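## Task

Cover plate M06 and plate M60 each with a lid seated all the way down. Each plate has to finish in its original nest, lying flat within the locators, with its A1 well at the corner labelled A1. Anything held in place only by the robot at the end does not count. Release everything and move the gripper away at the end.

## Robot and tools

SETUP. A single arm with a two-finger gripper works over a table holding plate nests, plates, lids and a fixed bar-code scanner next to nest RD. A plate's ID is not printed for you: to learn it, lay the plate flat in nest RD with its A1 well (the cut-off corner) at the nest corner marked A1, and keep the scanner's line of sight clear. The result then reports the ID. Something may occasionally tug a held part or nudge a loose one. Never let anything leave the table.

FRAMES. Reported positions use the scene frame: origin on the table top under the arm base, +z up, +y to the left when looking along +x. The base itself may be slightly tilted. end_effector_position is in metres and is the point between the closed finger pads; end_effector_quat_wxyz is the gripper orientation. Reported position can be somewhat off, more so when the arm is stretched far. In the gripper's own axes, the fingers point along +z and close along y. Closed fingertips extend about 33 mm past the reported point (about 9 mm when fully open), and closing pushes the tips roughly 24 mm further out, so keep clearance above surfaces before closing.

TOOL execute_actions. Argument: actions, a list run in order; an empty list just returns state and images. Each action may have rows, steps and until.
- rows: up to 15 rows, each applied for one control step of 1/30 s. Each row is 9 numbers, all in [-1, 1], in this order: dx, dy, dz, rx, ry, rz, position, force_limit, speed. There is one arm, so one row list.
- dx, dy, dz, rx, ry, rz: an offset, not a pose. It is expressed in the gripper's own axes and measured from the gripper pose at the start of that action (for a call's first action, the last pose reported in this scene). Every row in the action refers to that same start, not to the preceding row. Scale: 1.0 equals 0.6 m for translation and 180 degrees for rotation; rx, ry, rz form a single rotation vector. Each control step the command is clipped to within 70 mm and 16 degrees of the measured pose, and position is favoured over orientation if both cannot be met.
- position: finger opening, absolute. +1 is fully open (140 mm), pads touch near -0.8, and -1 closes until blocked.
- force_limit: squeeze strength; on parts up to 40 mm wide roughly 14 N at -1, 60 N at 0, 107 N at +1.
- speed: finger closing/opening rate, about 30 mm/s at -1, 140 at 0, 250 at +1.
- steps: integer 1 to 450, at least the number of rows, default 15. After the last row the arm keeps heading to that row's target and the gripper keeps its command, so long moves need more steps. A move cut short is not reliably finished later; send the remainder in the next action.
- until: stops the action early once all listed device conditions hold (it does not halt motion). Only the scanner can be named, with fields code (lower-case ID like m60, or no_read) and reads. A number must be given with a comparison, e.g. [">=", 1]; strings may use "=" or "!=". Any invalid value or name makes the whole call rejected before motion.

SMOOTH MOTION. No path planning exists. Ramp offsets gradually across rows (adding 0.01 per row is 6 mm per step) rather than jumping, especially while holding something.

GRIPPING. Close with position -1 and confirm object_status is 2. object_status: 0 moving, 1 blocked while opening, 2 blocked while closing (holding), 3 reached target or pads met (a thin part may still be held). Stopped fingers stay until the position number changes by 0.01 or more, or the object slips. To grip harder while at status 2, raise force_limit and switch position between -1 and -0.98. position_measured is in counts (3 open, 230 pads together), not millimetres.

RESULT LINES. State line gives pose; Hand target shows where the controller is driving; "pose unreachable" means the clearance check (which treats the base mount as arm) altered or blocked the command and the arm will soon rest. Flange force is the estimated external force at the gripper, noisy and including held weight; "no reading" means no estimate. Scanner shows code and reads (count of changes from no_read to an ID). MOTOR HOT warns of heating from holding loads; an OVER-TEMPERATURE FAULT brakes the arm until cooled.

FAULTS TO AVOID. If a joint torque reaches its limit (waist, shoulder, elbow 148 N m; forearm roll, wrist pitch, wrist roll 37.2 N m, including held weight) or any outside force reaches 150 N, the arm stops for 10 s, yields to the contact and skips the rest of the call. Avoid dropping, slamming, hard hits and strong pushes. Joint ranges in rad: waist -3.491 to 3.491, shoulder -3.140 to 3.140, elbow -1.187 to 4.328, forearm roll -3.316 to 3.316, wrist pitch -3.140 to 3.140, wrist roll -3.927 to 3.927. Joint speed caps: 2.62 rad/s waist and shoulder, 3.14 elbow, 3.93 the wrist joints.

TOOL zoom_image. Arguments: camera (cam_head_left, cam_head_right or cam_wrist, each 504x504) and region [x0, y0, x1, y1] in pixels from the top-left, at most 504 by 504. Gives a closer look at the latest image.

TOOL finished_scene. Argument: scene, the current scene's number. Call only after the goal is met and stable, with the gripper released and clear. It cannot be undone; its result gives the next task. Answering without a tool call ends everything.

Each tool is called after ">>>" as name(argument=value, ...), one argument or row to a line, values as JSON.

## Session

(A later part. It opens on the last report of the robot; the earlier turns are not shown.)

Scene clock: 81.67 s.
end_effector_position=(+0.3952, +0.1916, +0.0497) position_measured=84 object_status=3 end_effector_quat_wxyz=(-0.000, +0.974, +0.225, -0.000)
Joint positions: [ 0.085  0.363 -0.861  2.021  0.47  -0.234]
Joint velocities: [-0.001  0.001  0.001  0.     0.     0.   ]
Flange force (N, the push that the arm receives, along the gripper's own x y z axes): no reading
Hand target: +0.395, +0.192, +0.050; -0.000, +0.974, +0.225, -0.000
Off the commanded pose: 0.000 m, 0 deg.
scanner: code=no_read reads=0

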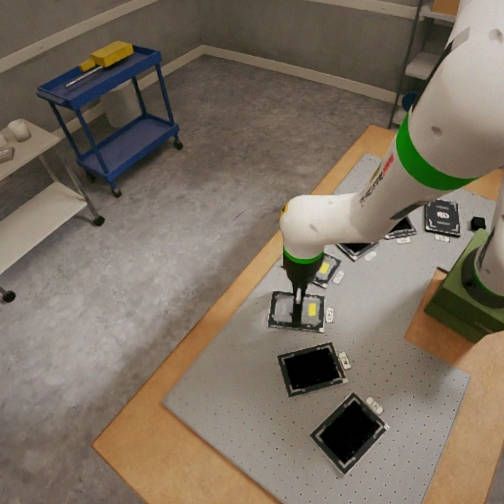

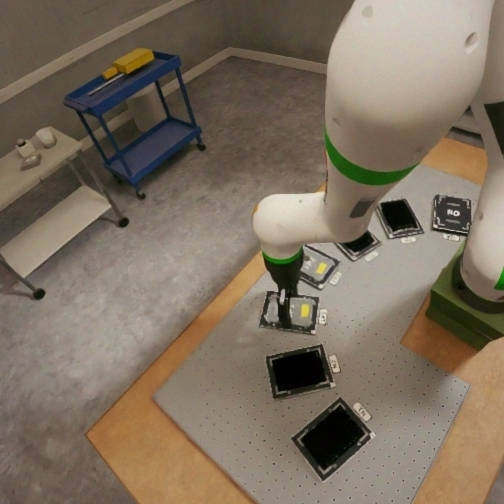

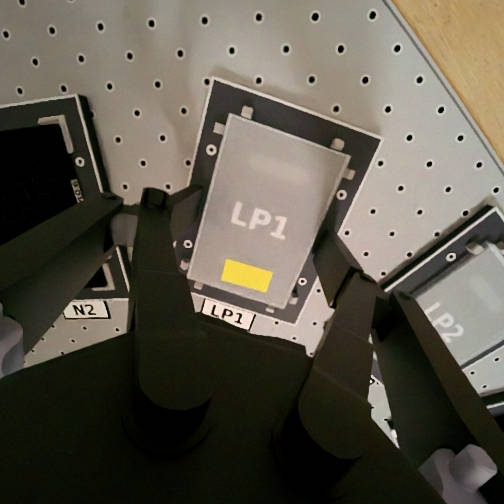

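>>> execute_actions(
  actions=[
    {"rows":[[0,-0.001,0,0,0,0,-1,-0.3,-0.7]],"steps":15},
  ],
)

>>> zoom_image(
  camera="cam_wrist",
  region=[100,30,420,350],
)

>>> execute_actions(
  actions=[
    {"rows":[[0,0,-0.004,0,0,0,-1,0,0],[0,0,-0.01,0,0,0,-1,0,0],[0,0,-0.02,0,0,0,-0.98,0,0],[0,0,-0.04,0,0,0,-0.98,0,0]],"steps":18},
  ],
)

>>> zoom_image(
  camera="cam_wrist",
  region=[100,30,420,350],
)

Scene clock: 88.63 s.
end_effector_position=(+0.3949, +0.1921, +0.0497) position_measured=104 object_status=2 end_effector_quat_wxyz=(-0.000, +0.974, +0.225, -0.000)
Joint positions: [ 0.087  0.363 -0.862  2.021  0.469 -0.236]
Joint velocities: [-0.001  0.    -0.     0.     0.    -0.   ]
Flange force (N, the push that the arm receives, along the gripper's own x y z axes): no reading
Hand target: +0.395, +0.192, +0.050; -0.000, +0.974, +0.225, -0.000
Off the commanded pose: 0.000 m, 0 deg.
scanner: code=no_read reads=0

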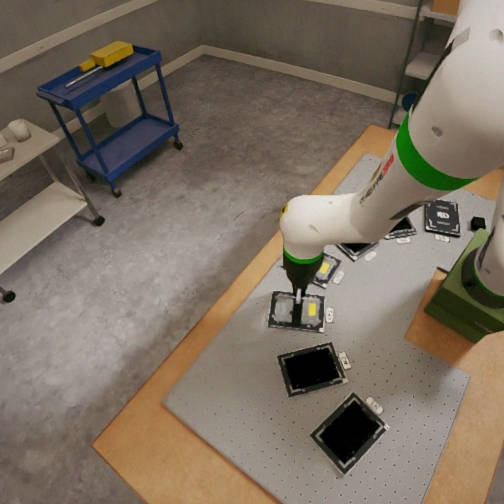

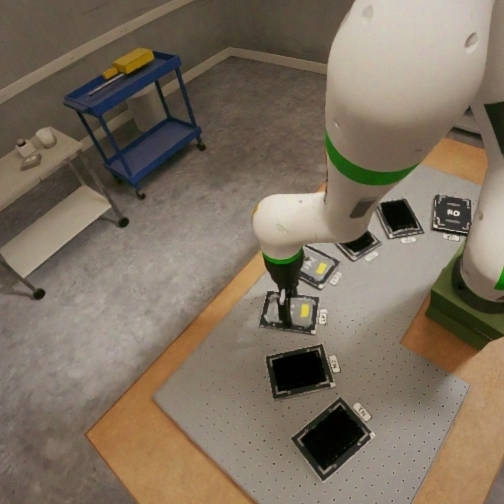

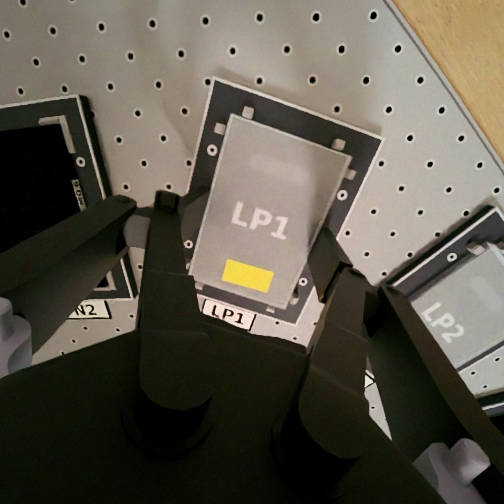

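Region (100, 30, 420, 350) of cam_wrist's 504x504 image, scaled by 1.575, with more detail than that image has.

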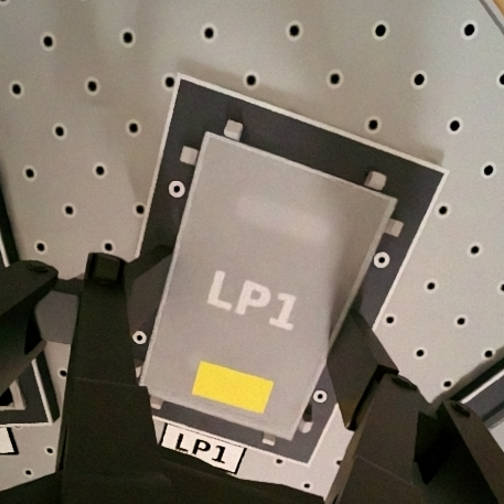

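Scene clock: 89.23 s.
end_effector_position=(+0.3950, +0.1924, +0.0737) position_measured=105 object_status=2 end_effector_quat_wxyz=(-0.001, +0.974, +0.225, +0.000)
Joint positions: [ 0.022  0.306 -0.852  2.165  0.524 -0.33 ]
Joint velocities: [ 0.     0.     0.001  0.001  0.    -0.001]
Flange force (N, the push that the arm receives, along the gripper's own x y z axes): [-5.8 -5.0 -2.7]
Hand target: +0.395, +0.192, +0.074; -0.001, +0.974, +0.225, +0.000
Off the commanded pose: 0.000 m, 0 deg.
scanner: code=no_read reads=0

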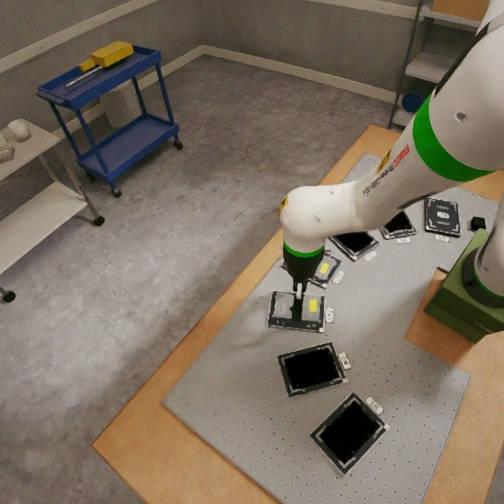

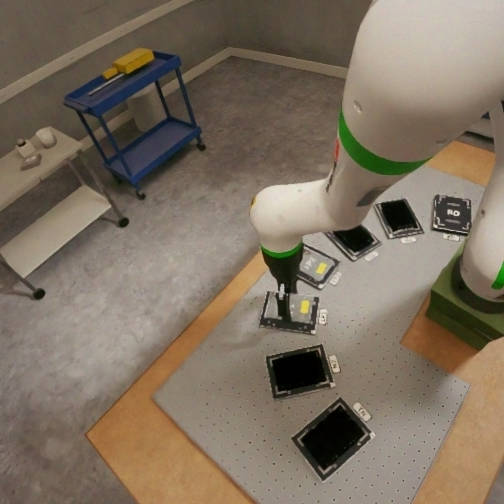

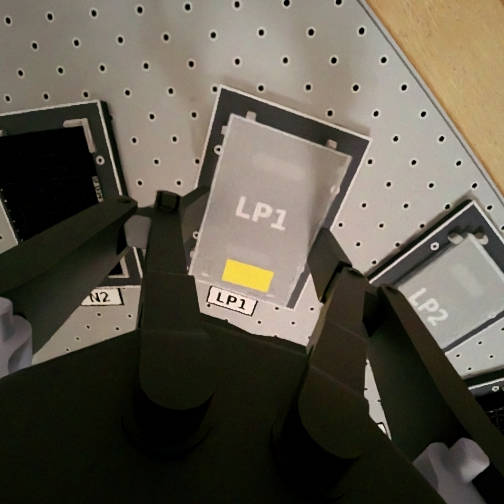

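Region (100, 30, 420, 350) of cam_wrist's 504x504 image, scaled by 1.575, with more detail than that image has.

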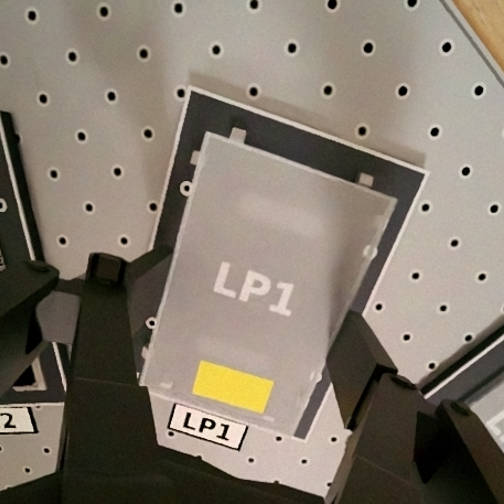

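>>> execute_actions(
  actions=[
    {"rows":[[0,0,-0.06,0,0,0,-0.98,0,0],[0,0,-0.06,0,0,0,-0.98,0,0],[0,0,-0.06,0,0,0,-0.98,0,0],[0,0,-0.06,0,0,0,-0.98,0,0],[0,0,-0.06,0,0,0,-0.98,0,0],[0,0,-0.06,0,0,0,-0.98,0,0],[0,-0.03,-0.06,0,0,-0.01,-0.98,0,0],[0,-0.06,-0.06,0,0,-0.03,-0.98,0,0],[-0.01,-0.1,-0.06,0,0,-0.05,-0.98,0,0],[-0.02,-0.15,-0.06,0,0,-0.07,-0.98,0,0],[-0.03,-0.2,-0.06,0,0,-0.09,-0.98,0,0],[-0.05,-0.25,-0.06,0,0,-0.11,-0.98,0,0],[-0.07,-0.3,-0.06,0,0,-0.13,-0.98,0,0],[-0.07,-0.3,-0.06,0,0,-0.13,-0.98,0,0],[-0.279,-0.534,-0.04,0,0,-0.272,-0.98,0,0]],"steps":65},
  ],
)

>>> zoom_image(
  camera="cam_wrist",
  region=[100,30,420,350],
)

Scene clock: 101.87 s.
end_effector_position=(+0.1033, +0.4042, +0.0976) position_measured=105 object_status=2 end_effector_quat_wxyz=(+0.000, +0.793, +0.609, +0.000)
Joint positions: [ 0.836 -0.125 -0.953  2.579  0.42  -0.696]
Joint velocities: [-0.    -0.001 -0.001  0.    -0.002  0.   ]
Flange force (N, the push that the arm receives, along the gripper's own x y z axes): [-8.0 0.3 2.1]
Hand target: +0.103, +0.404, +0.098; +0.000, +0.793, +0.609, +0.000
Off the commanded pose: 0.003 m, 0 deg.
scanner: code=no_read reads=0

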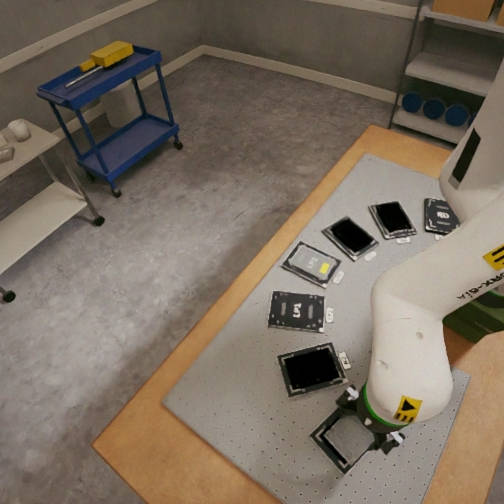

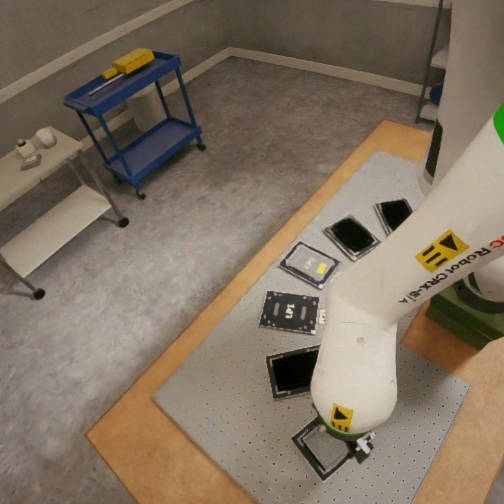

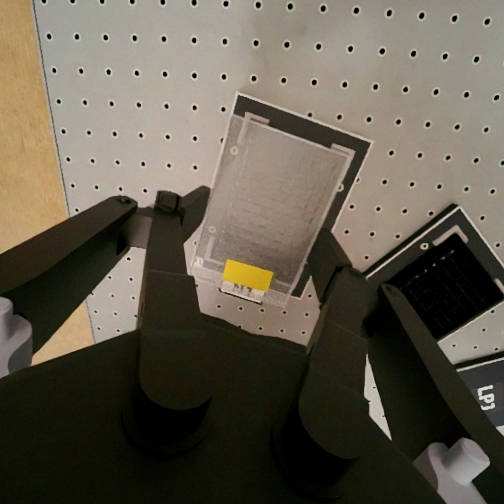

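Region (100, 30, 420, 350) of cam_wrist's 504x504 image, scaled by 1.575, with more detail than that image has.

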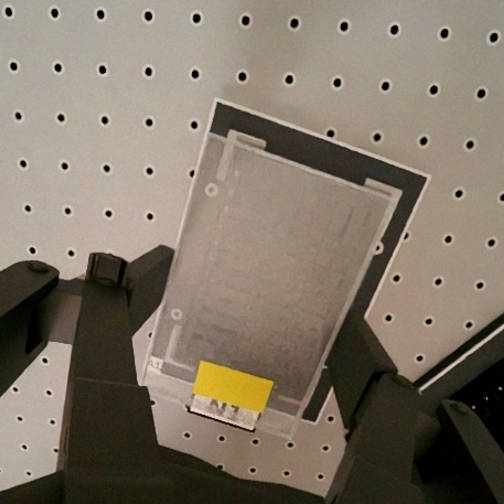

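>>> execute_actions(
  actions=[
    {"rows":[[0.003,0.014,0.04,0,0,0,-0.98,0,0]],"steps":20},
  ],
)

>>> zoom_image(
  camera="cam_wrist",
  region=[100,30,420,350],
)

Scene clock: 105.53 s.
end_effector_position=(+0.1120, +0.4036, +0.0736) position_measured=105 object_status=2 end_effector_quat_wxyz=(+0.001, +0.793, +0.609, +0.000)
Joint positions: [ 0.863 -0.042 -0.97   2.447  0.329 -0.575]
Joint velocities: [ 0.     0.001 -0.001 -0.002  0.     0.002]
Flange force (N, the push that the arm receives, along the gripper's own x y z axes): no reading
Hand target: +0.112, +0.404, +0.074; +0.001, +0.793, +0.609, +0.000
Off the commanded pose: 0.000 m, 0 deg.
scanner: code=no_read reads=0

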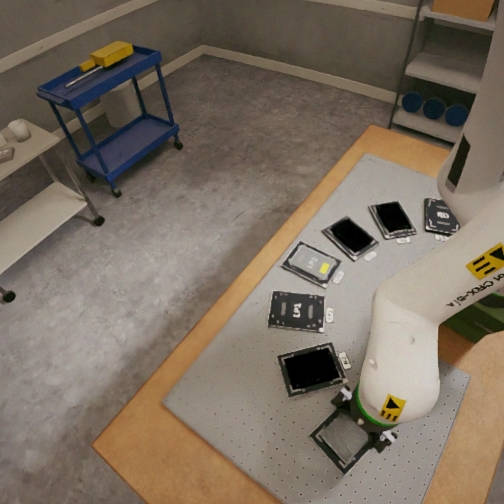

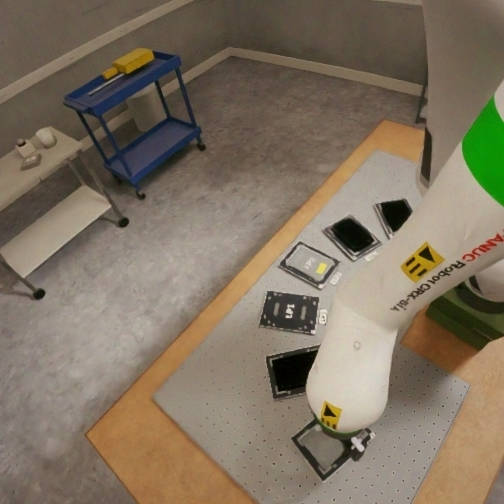

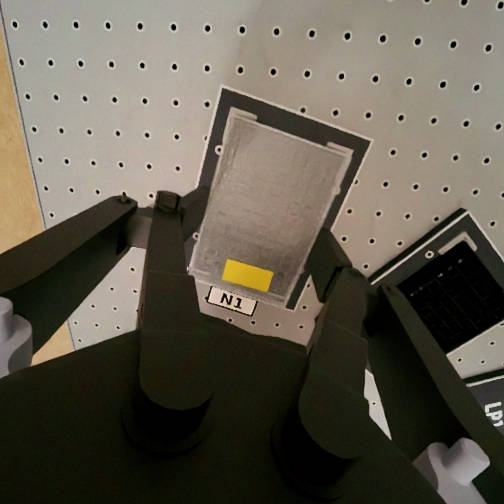

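Region (100, 30, 420, 350) of cam_wrist's 504x504 image, scaled by 1.575, with more detail than that image has.

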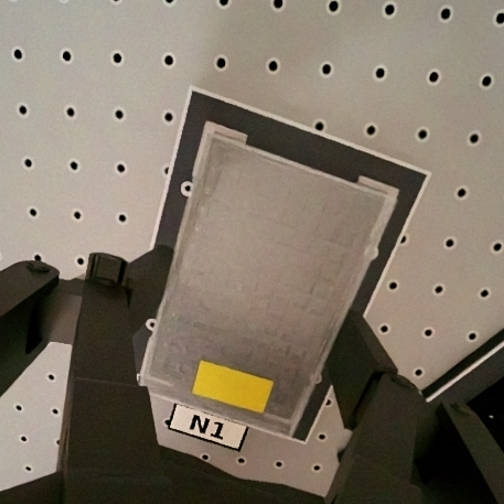

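>>> execute_actions(
  actions=[
    {"rows":[[-0.0005,0.001,0.003,0,0,0,-0.98,0,0],[-0.0005,0.001,0.006,0,0,0,-0.98,0,0],[-0.0005,0.001,0.008,0,0,0,-0.98,0,0],[-0.0005,0.001,0.01,0,0,0,-0.98,0,0],[-0.0005,0.001,0.0115,0,0,0,-0.98,0,0],[-0.0005,0.001,0.013,0,0,0,-0.98,0,0],[-0.0005,0.001,0.0145,0,0,0,-0.98,0,0],[-0.0005,0.001,0.016,0,0,0,-0.98,0,0],[-0.0005,0.001,0.0175,0,0,0,-0.98,0,0],[-0.0005,0.001,0.019,0,0,0,-0.98,0,0]],"steps":20},
  ],
)

>>> zoom_image(
  camera="cam_wrist",
  region=[100,30,420,350],
)

>>> zoom_image(
  camera="cam_head_right",
  region=[285,405,385,490],
)

Scene clock: 112.73 s.
end_effector_position=(+0.1127, +0.4030, +0.0622) position_measured=105 object_status=2 end_effector_quat_wxyz=(+0.001, +0.793, +0.609, +0.000)
Joint positions: [ 0.892 -0.006 -0.983  2.36   0.281 -0.51 ]
Joint velocities: [-0.001  0.    -0.001 -0.004 -0.002  0.004]
Flange force (N, the push that the arm receives, along the gripper's own x y z axes): no reading
Hand target: +0.113, +0.403, +0.062; +0.001, +0.793, +0.609, +0.000
Off the commanded pose: 0.000 m, 0 deg.
scanner: code=no_read reads=0

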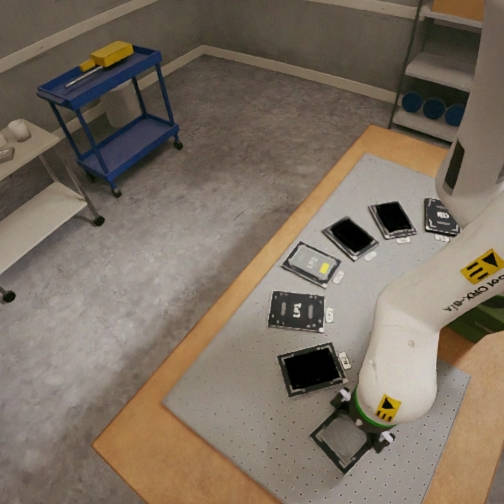

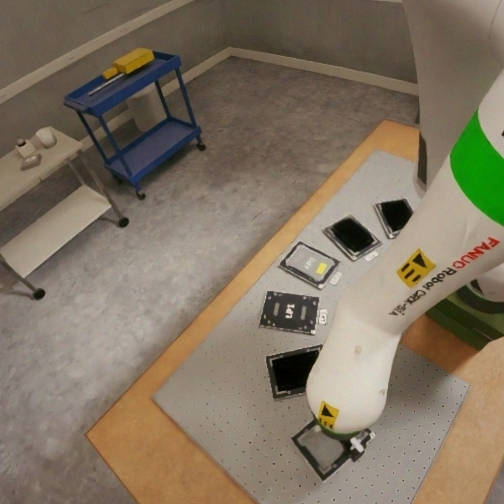

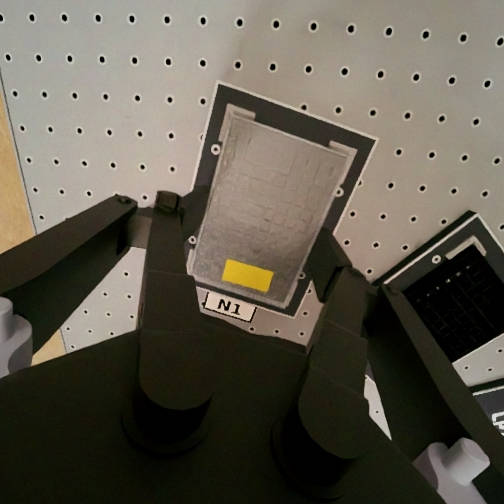

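Region (100, 30, 420, 350) of cam_wrist's 504x504 image, scaled by 1.575, with more detail than that image has.

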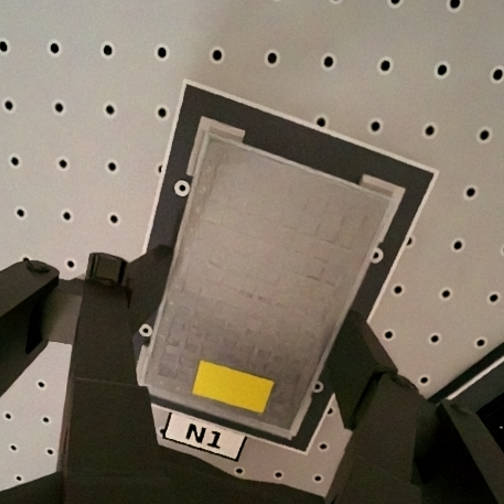

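Region (285, 405, 385, 490) of cam_head_right's 504x504 image, scaled by 5.040, with more detail than that image has; it fills the top 428 rows of this view, and the rest is white.

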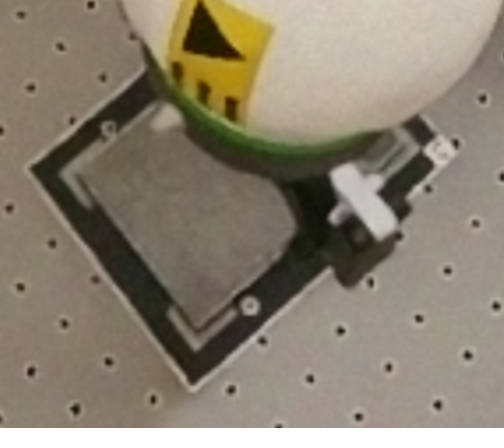

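>>> execute_actions(
  actions=[
    {"rows":[[0,0,0.0015,0,0,0,-0.98,0,0],[0,0,0.0028,0,0,0,-0.98,0,0]],"steps":9},
    {"rows":[[0,0,0,0,0,0,0.42,0,-0.3]],"steps":8},
    {"rows":[[0,0,-0.08,0,0,0,0.42,0,0]],"steps":18},
    {"rows":[[-0.115,0.43,0,0,0,0.203,0.42,0,0]],"steps":38},
    {"rows":[[-0.14,0.43,0.03,0,0,0.203,0.42,0,0]],"steps":40},
  ],
)

>>> zoom_image(
  camera="cam_wrist",
  region=[100,30,420,350],
)

Scene clock: 121.93 s.
end_effector_position=(+0.4404, +0.0194, +0.0900) position_measured=76 object_status=3 end_effector_quat_wxyz=(-0.002, +1.000, +0.016, +0.000)
Joint positions: [-0.402  0.499 -0.743  2.303  0.596 -0.448]
Joint velocities: [-0.001 -0.    -0.    -0.    -0.001 -0.   ]
Flange force (N, the push that the arm receives, along the gripper's own x y z axes): [-5.2 -2.7 0.3]
Flange force at the end of the 1st action (N, along the gripper's axes at the end of the call): no reading
Flange force at the end of the 2nd action (N, along the gripper's axes at the end of the call): no reading
Flange force at the end of the 3rd action (N, along the gripper's axes at the end of the call): [-3.5 -1.1 2.2]
Flange force at the end of the 4th action (N, along the gripper's axes at the end of the call): [-5.1 1.6 1.5]
Hand target: +0.440, +0.019, +0.090; -0.002, +1.000, +0.016, +0.000
Off the commanded pose: 0.002 m, 0 deg.
scanner: code=no_read reads=0

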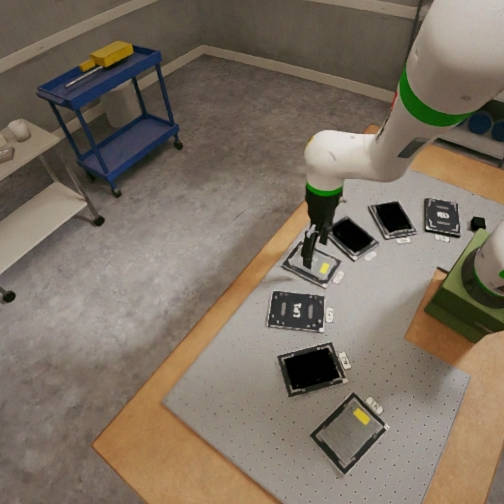

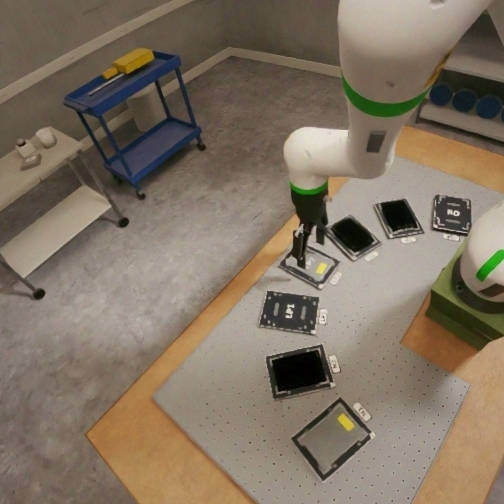

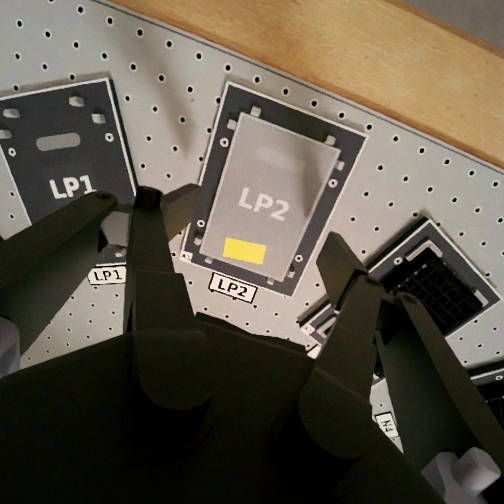

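Region (100, 30, 420, 350) of cam_wrist's 504x504 image, scaled by 1.575, with more detail than that image has.

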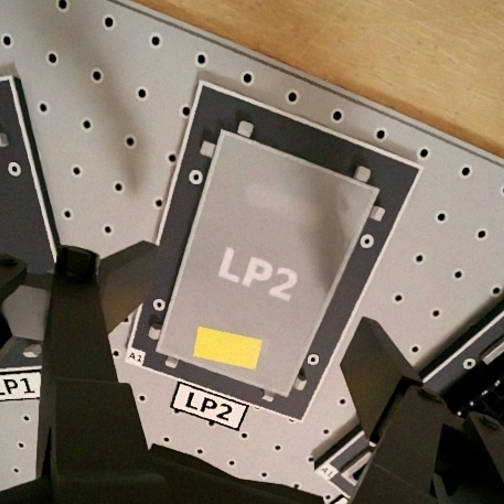

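>>> execute_actions(
  actions=[
    {"rows":[[0.008,-0.002,0.015,-0.0013,0,0.006,0.42,0,0],[0.008,-0.002,0.03,-0.0013,0,0.006,0.42,0,0],[0.008,-0.002,0.045,-0.0013,0,0.006,0.42,0,0],[0.008,-0.002,0.055,-0.0013,0,0.006,0.42,0,0],[0.008,-0.002,0.065,-0.0013,0,0.006,0.42,0,0]],"steps":24},
  ],
)

>>> zoom_image(
  camera="cam_wrist",
  region=[100,30,420,350],
)

Scene clock: 126.27 s.
end_effector_position=(+0.4448, +0.0205, +0.0511) position_measured=76 object_status=3 end_effector_quat_wxyz=(+0.001, +1.000, +0.007, -0.000)
Joint positions: [-0.314  0.583 -0.749  2.131  0.517 -0.363]
Joint velocities: [-0.001 -0.     0.001 -0.    -0.001  0.   ]
Flange force (N, the push that the arm receives, along the gripper's own x y z axes): [-6.7 -1.6 -3.1]
Hand target: +0.445, +0.021, +0.051; +0.001, +1.000, +0.007, -0.000
Off the commanded pose: 0.000 m, 0 deg.
scanner: code=no_read reads=0

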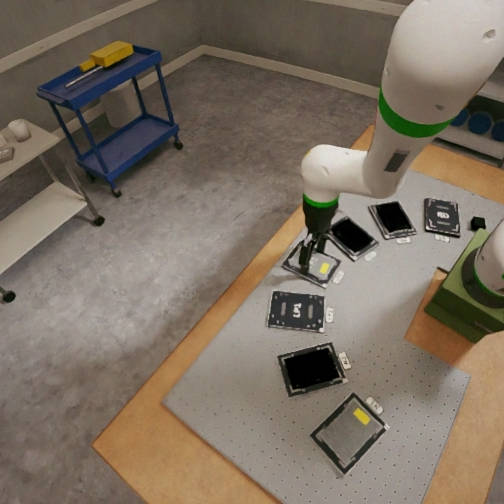

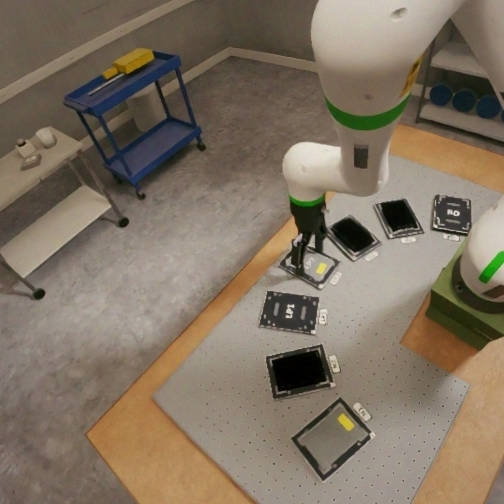

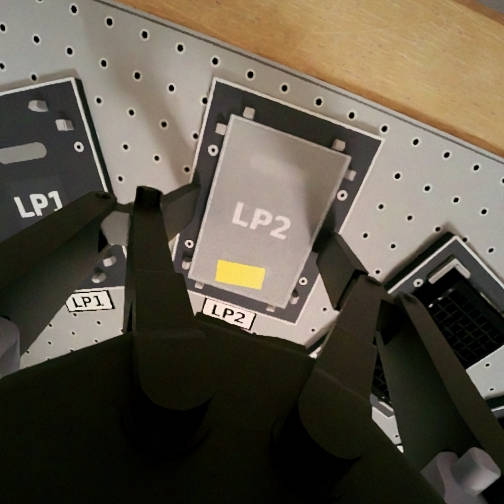

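Region (100, 30, 420, 350) of cam_wrist's 504x504 image, scaled by 1.575, with more detail than that image has.

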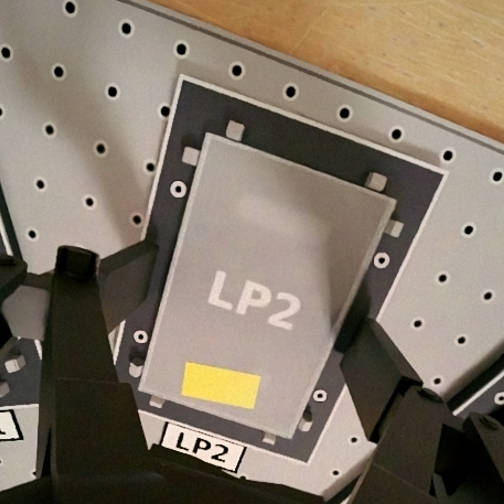

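>>> execute_actions(
  actions=[
    {"rows":[[-0.0005,0.0005,0.002,0,0,0.001,0.42,0,0]],"steps":7},
    {"rows":[[0,0,0,0,0,0,-1,-0.3,-0.7]],"steps":16},
    {"rows":[[0,0,-0.004,0,0,0,-1,0,0],[0,0,-0.01,0,0,0,-1,0,0],[0,0,-0.02,0,0,0,-0.98,0,0],[0,0,-0.04,0,0,0,-0.98,0,0],[0,0,-0.08,0,0,0,-0.98,0,0]],"steps":20},
    {"rows":[[0,-0.03,0,0,0,-0.01,-0.98,0,0],[0,-0.06,0,0,0,-0.03,-0.98,0,0],[-0.01,-0.1,0,0,0,-0.05,-0.98,0,0],[-0.02,-0.15,0,0,0,-0.07,-0.98,0,0],[-0.03,-0.2,0,0,0,-0.09,-0.98,0,0],[-0.05,-0.25,0,0,0,-0.11,-0.98,0,0],[-0.07,-0.3,0,0,0,-0.13,-0.98,0,0],[-0.07,-0.3,0,0,0,-0.13,-0.98,0,0],[-0.07,-0.3,0,0,0,-0.13,-0.98,0,0],[-0.07,-0.3,0,0,0,-0.13,-0.98,0,0],[-0.07,-0.3,0,0,0,-0.13,-0.98,0,0],[-0.285,-0.517,0,0,0,-0.285,-0.98,0,0]],"steps":52},
  ],
)

>>> zoom_image(
  camera="cam_wrist",
  region=[100,30,420,350],
)

Scene clock: 137.20 s.
end_effector_position=(+0.2687, +0.3264, +0.0972) position_measured=105 object_status=2 end_effector_quat_wxyz=(+0.001, +0.899, +0.438, -0.000)
Joint positions: [ 0.38   0.014 -0.945  2.328  0.507 -0.421]
Joint velocities: [-0.001 -0.     0.001 -0.    -0.001 -0.   ]
Flange force (N, the push that the arm receives, along the gripper's own x y z axes): [-7.8 1.1 0.3]
Flange force at the end of the 1st action (N, along the gripper's axes at the end of the call): [-7.0 -5.3 -3.1]
Flange force at the end of the 2nd action (N, along the gripper's axes at the end of the call): [-8.5 -16.4 -40.4]
Flange force at the end of the 3rd action (N, along the gripper's axes at the end of the call): [-2.3 -8.2 -0.9]
Hand target: +0.269, +0.326, +0.097; +0.001, +0.899, +0.438, -0.000
Off the commanded pose: 0.003 m, 0 deg.
scanner: code=no_read reads=0

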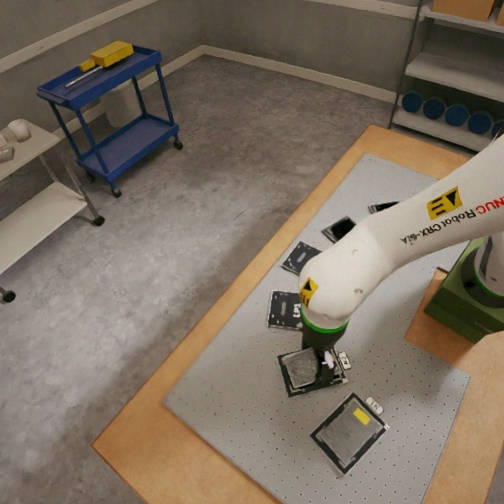

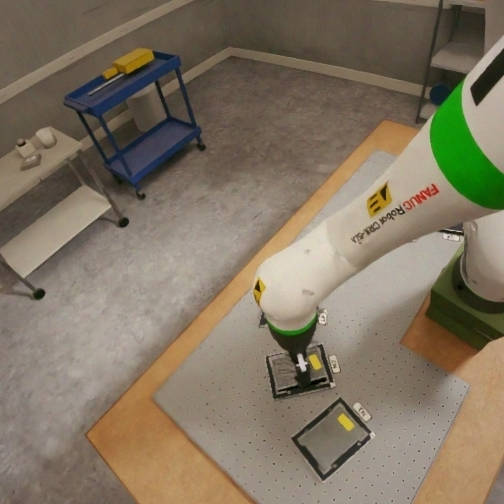

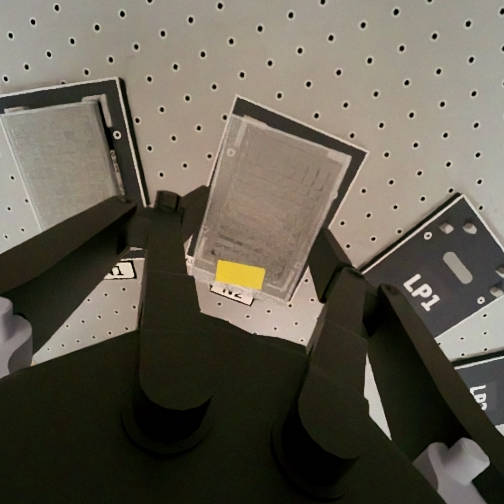

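Region (100, 30, 420, 350) of cam_wrist's 504x504 image, scaled by 1.575, with more detail than that image has.

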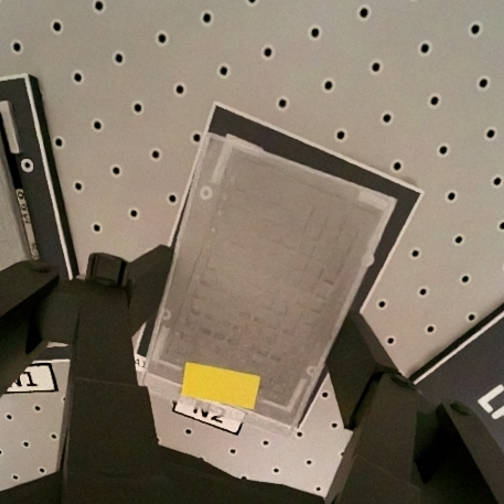

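>>> execute_actions(
  actions=[
    {"rows":[[-0.007,0.0067,0.039,0,0,0.018,-0.98,0,0]],"steps":20},
  ],
)

>>> zoom_image(
  camera="cam_wrist",
  region=[100,30,420,350],
)

>>> zoom_image(
  camera="cam_wrist",
  region=[0,50,170,220],
)

Scene clock: 141.70 s.
end_effector_position=(+0.2693, +0.3202, +0.0738) position_measured=105 object_status=2 end_effector_quat_wxyz=(+0.002, +0.911, +0.412, -0.000)
Joint positions: [ 0.434  0.078 -0.973  2.178  0.426 -0.361]
Joint velocities: [-0.001 -0.    -0.001 -0.001 -0.001  0.001]
Flange force (N, the push that the arm receives, along the gripper's own x y z axes): no reading
Hand target: +0.269, +0.320, +0.074; +0.002, +0.911, +0.412, -0.000
Off the commanded pose: 0.000 m, 0 deg.
scanner: code=no_read reads=0

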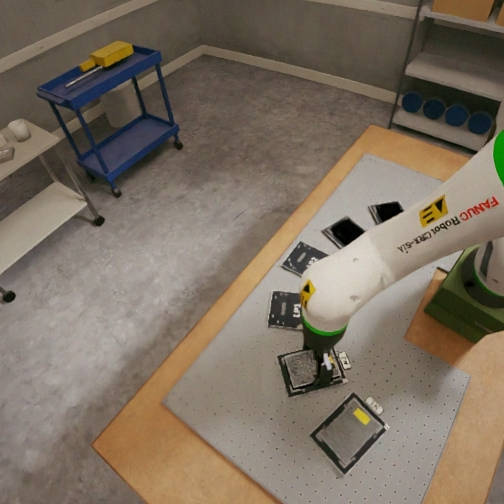

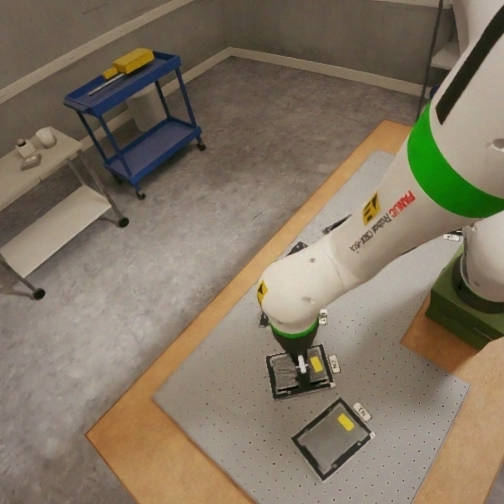

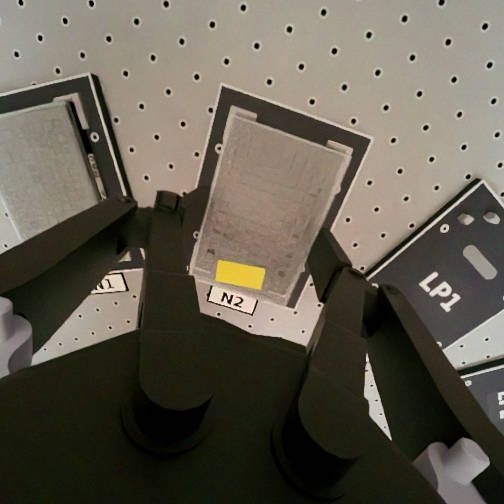

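Region (100, 30, 420, 350) of cam_wrist's 504x504 image, scaled by 1.575, with more detail than that image has.

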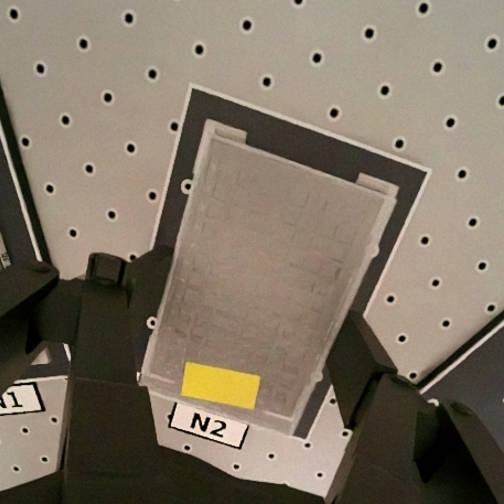

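Region (0, 50, 170, 220) of cam_wrist's 504x504 image, scaled by 2.965, with more detail than that image has.

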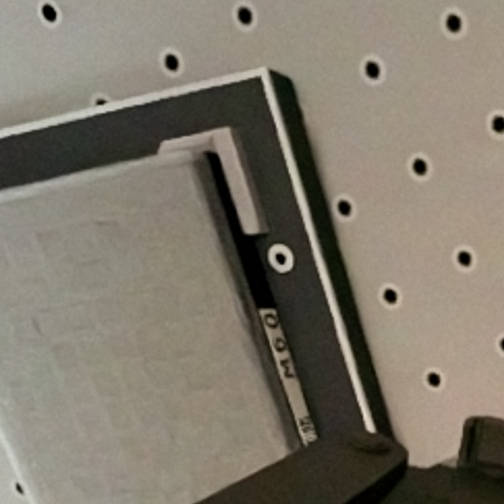

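>>> execute_actions(
  actions=[
    {"rows":[[0.0015,0.0005,0.003,0.001,0,-0.001,-0.98,0,0],[0.0015,0.0005,0.006,0.001,0,-0.001,-0.98,0,0],[0.0015,0.0005,0.008,0.001,0,-0.001,-0.98,0,0],[0.0015,0.0005,0.01,0.001,0,-0.001,-0.98,0,0],[0.0015,0.0005,0.0115,0.001,0,-0.001,-0.98,0,0],[0.0015,0.0005,0.013,0.001,0,-0.001,-0.98,0,0],[0.0015,0.0005,0.0145,0.001,0,-0.001,-0.98,0,0],[0.0015,0.0005,0.016,0.001,0,-0.001,-0.98,0,0],[0.0015,0.0005,0.0175,0.001,0,-0.001,-0.98,0,0],[0.0015,0.0005,0.019,0.001,0,-0.001,-0.98,0,0]],"steps":20},
  ],
)

>>> zoom_image(
  camera="cam_wrist",
  region=[100,30,420,350],
)

Scene clock: 148.33 s.
end_effector_position=(+0.2701, +0.3204, +0.0625) position_measured=105 object_status=2 end_effector_quat_wxyz=(+0.001, +0.910, +0.414, -0.001)
Joint positions: [ 0.471  0.112 -0.978  2.089  0.392 -0.296]
Joint velocities: [ 0.     0.    -0.001 -0.001 -0.001  0.001]
Flange force (N, the push that the arm receives, along the gripper's own x y z axes): no reading
Hand target: +0.270, +0.320, +0.062; +0.001, +0.910, +0.414, -0.001
Off the commanded pose: 0.000 m, 0 deg.
scanner: code=no_read reads=0

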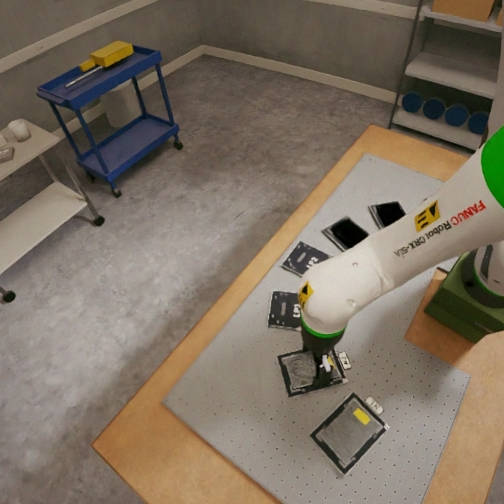

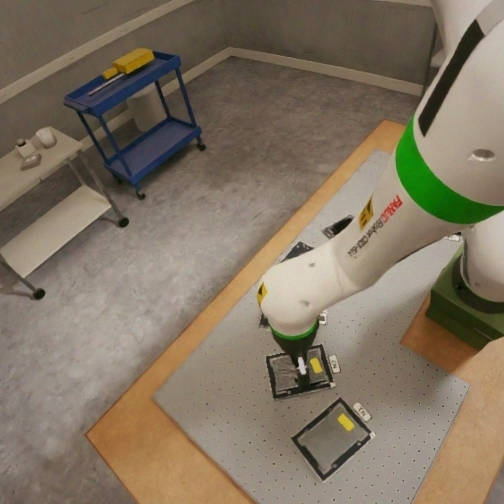

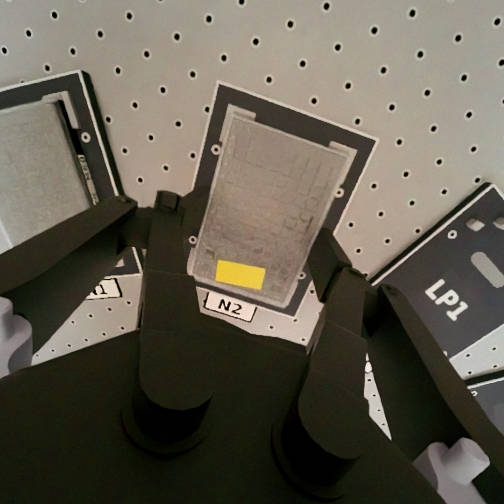

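Region (100, 30, 420, 350) of cam_wrist's 504x504 image, scaled by 1.575, with more detail than that image has.

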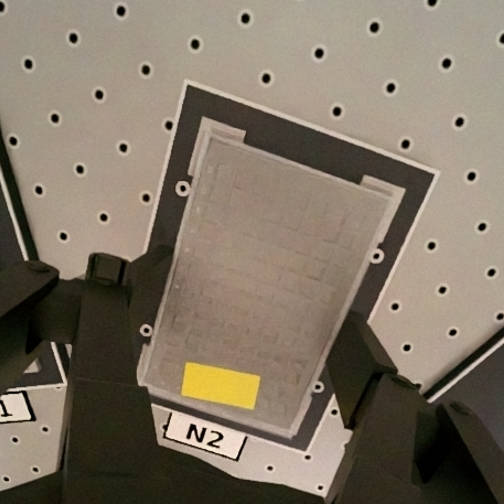

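>>> execute_actions(
  actions=[
    {"rows":[[0,0,0.0015,0,0,0,-0.98,0,0],[0,0,0.0033,0,0,0,-0.98,0,0]],"steps":9},
    {"rows":[[0,0,0,0,0,0,0.42,0,-0.3]],"steps":8},
    {"rows":[[0,0,-0.08,0,0,0,0.42,0,0]],"steps":14},
    {"rows":[[0,0.17,-0.08,0.2,0,0,1,0,0]],"steps":32},
  ],
)

>>> zoom_image(
  camera="cam_wrist",
  region=[130,90,350,310],
)

Scene clock: 153.93 s.
end_effector_position=(+0.3478, +0.2544, +0.1558) position_measured=3 object_status=3 end_effector_quat_wxyz=(-0.283, +0.865, +0.394, -0.126)
Joint positions: [-0.203  0.511 -0.545  2.411  1.295  0.034]
Joint velocities: [ 0.001  0.005  0.007  0.002  0.004 -0.003]
Flange force (N, the push that the arm receives, along the gripper's own x y z axes): [-4.2 -6.6 1.4]
Flange force at the end of the 1st action (N, along the gripper's axes at the end of the call): no reading
Flange force at the end of the 2nd action (N, along the gripper's axes at the end of the call): no reading
Flange force at the end of the 3rd action (N, along the gripper's axes at the end of the call): [-8.1 0.9 3.9]
Hand target: +0.348, +0.254, +0.156; -0.283, +0.865, +0.394, -0.127
Off the commanded pose: 0.002 m, 0 deg.
scanner: code=no_read reads=0

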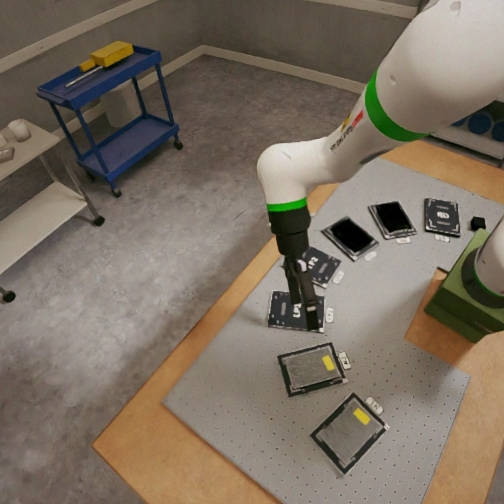

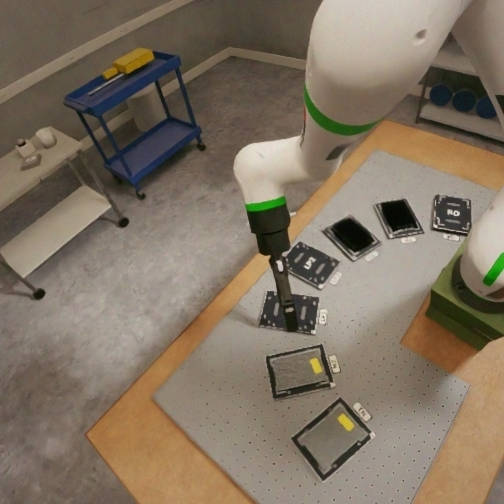

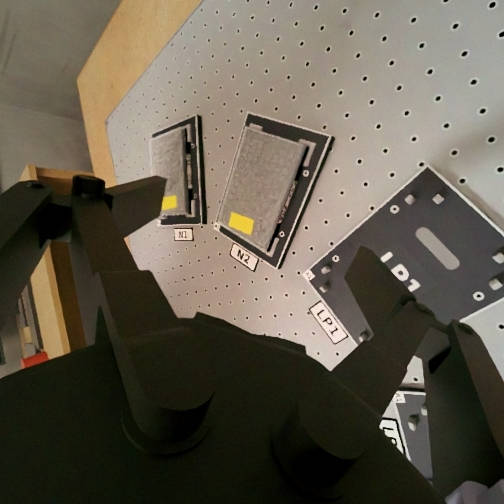

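Region (130, 90, 350, 310) of cam_wrist's 504x504 image, scaled by 2.291, with more detail than that image has.

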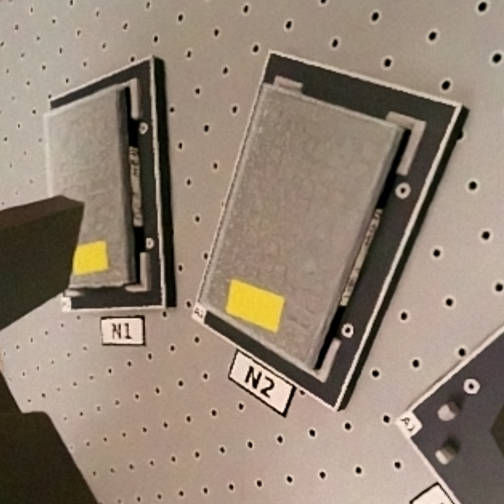

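>>> finished_scene(
  scene=2,
)

The scene is finished: the task was done.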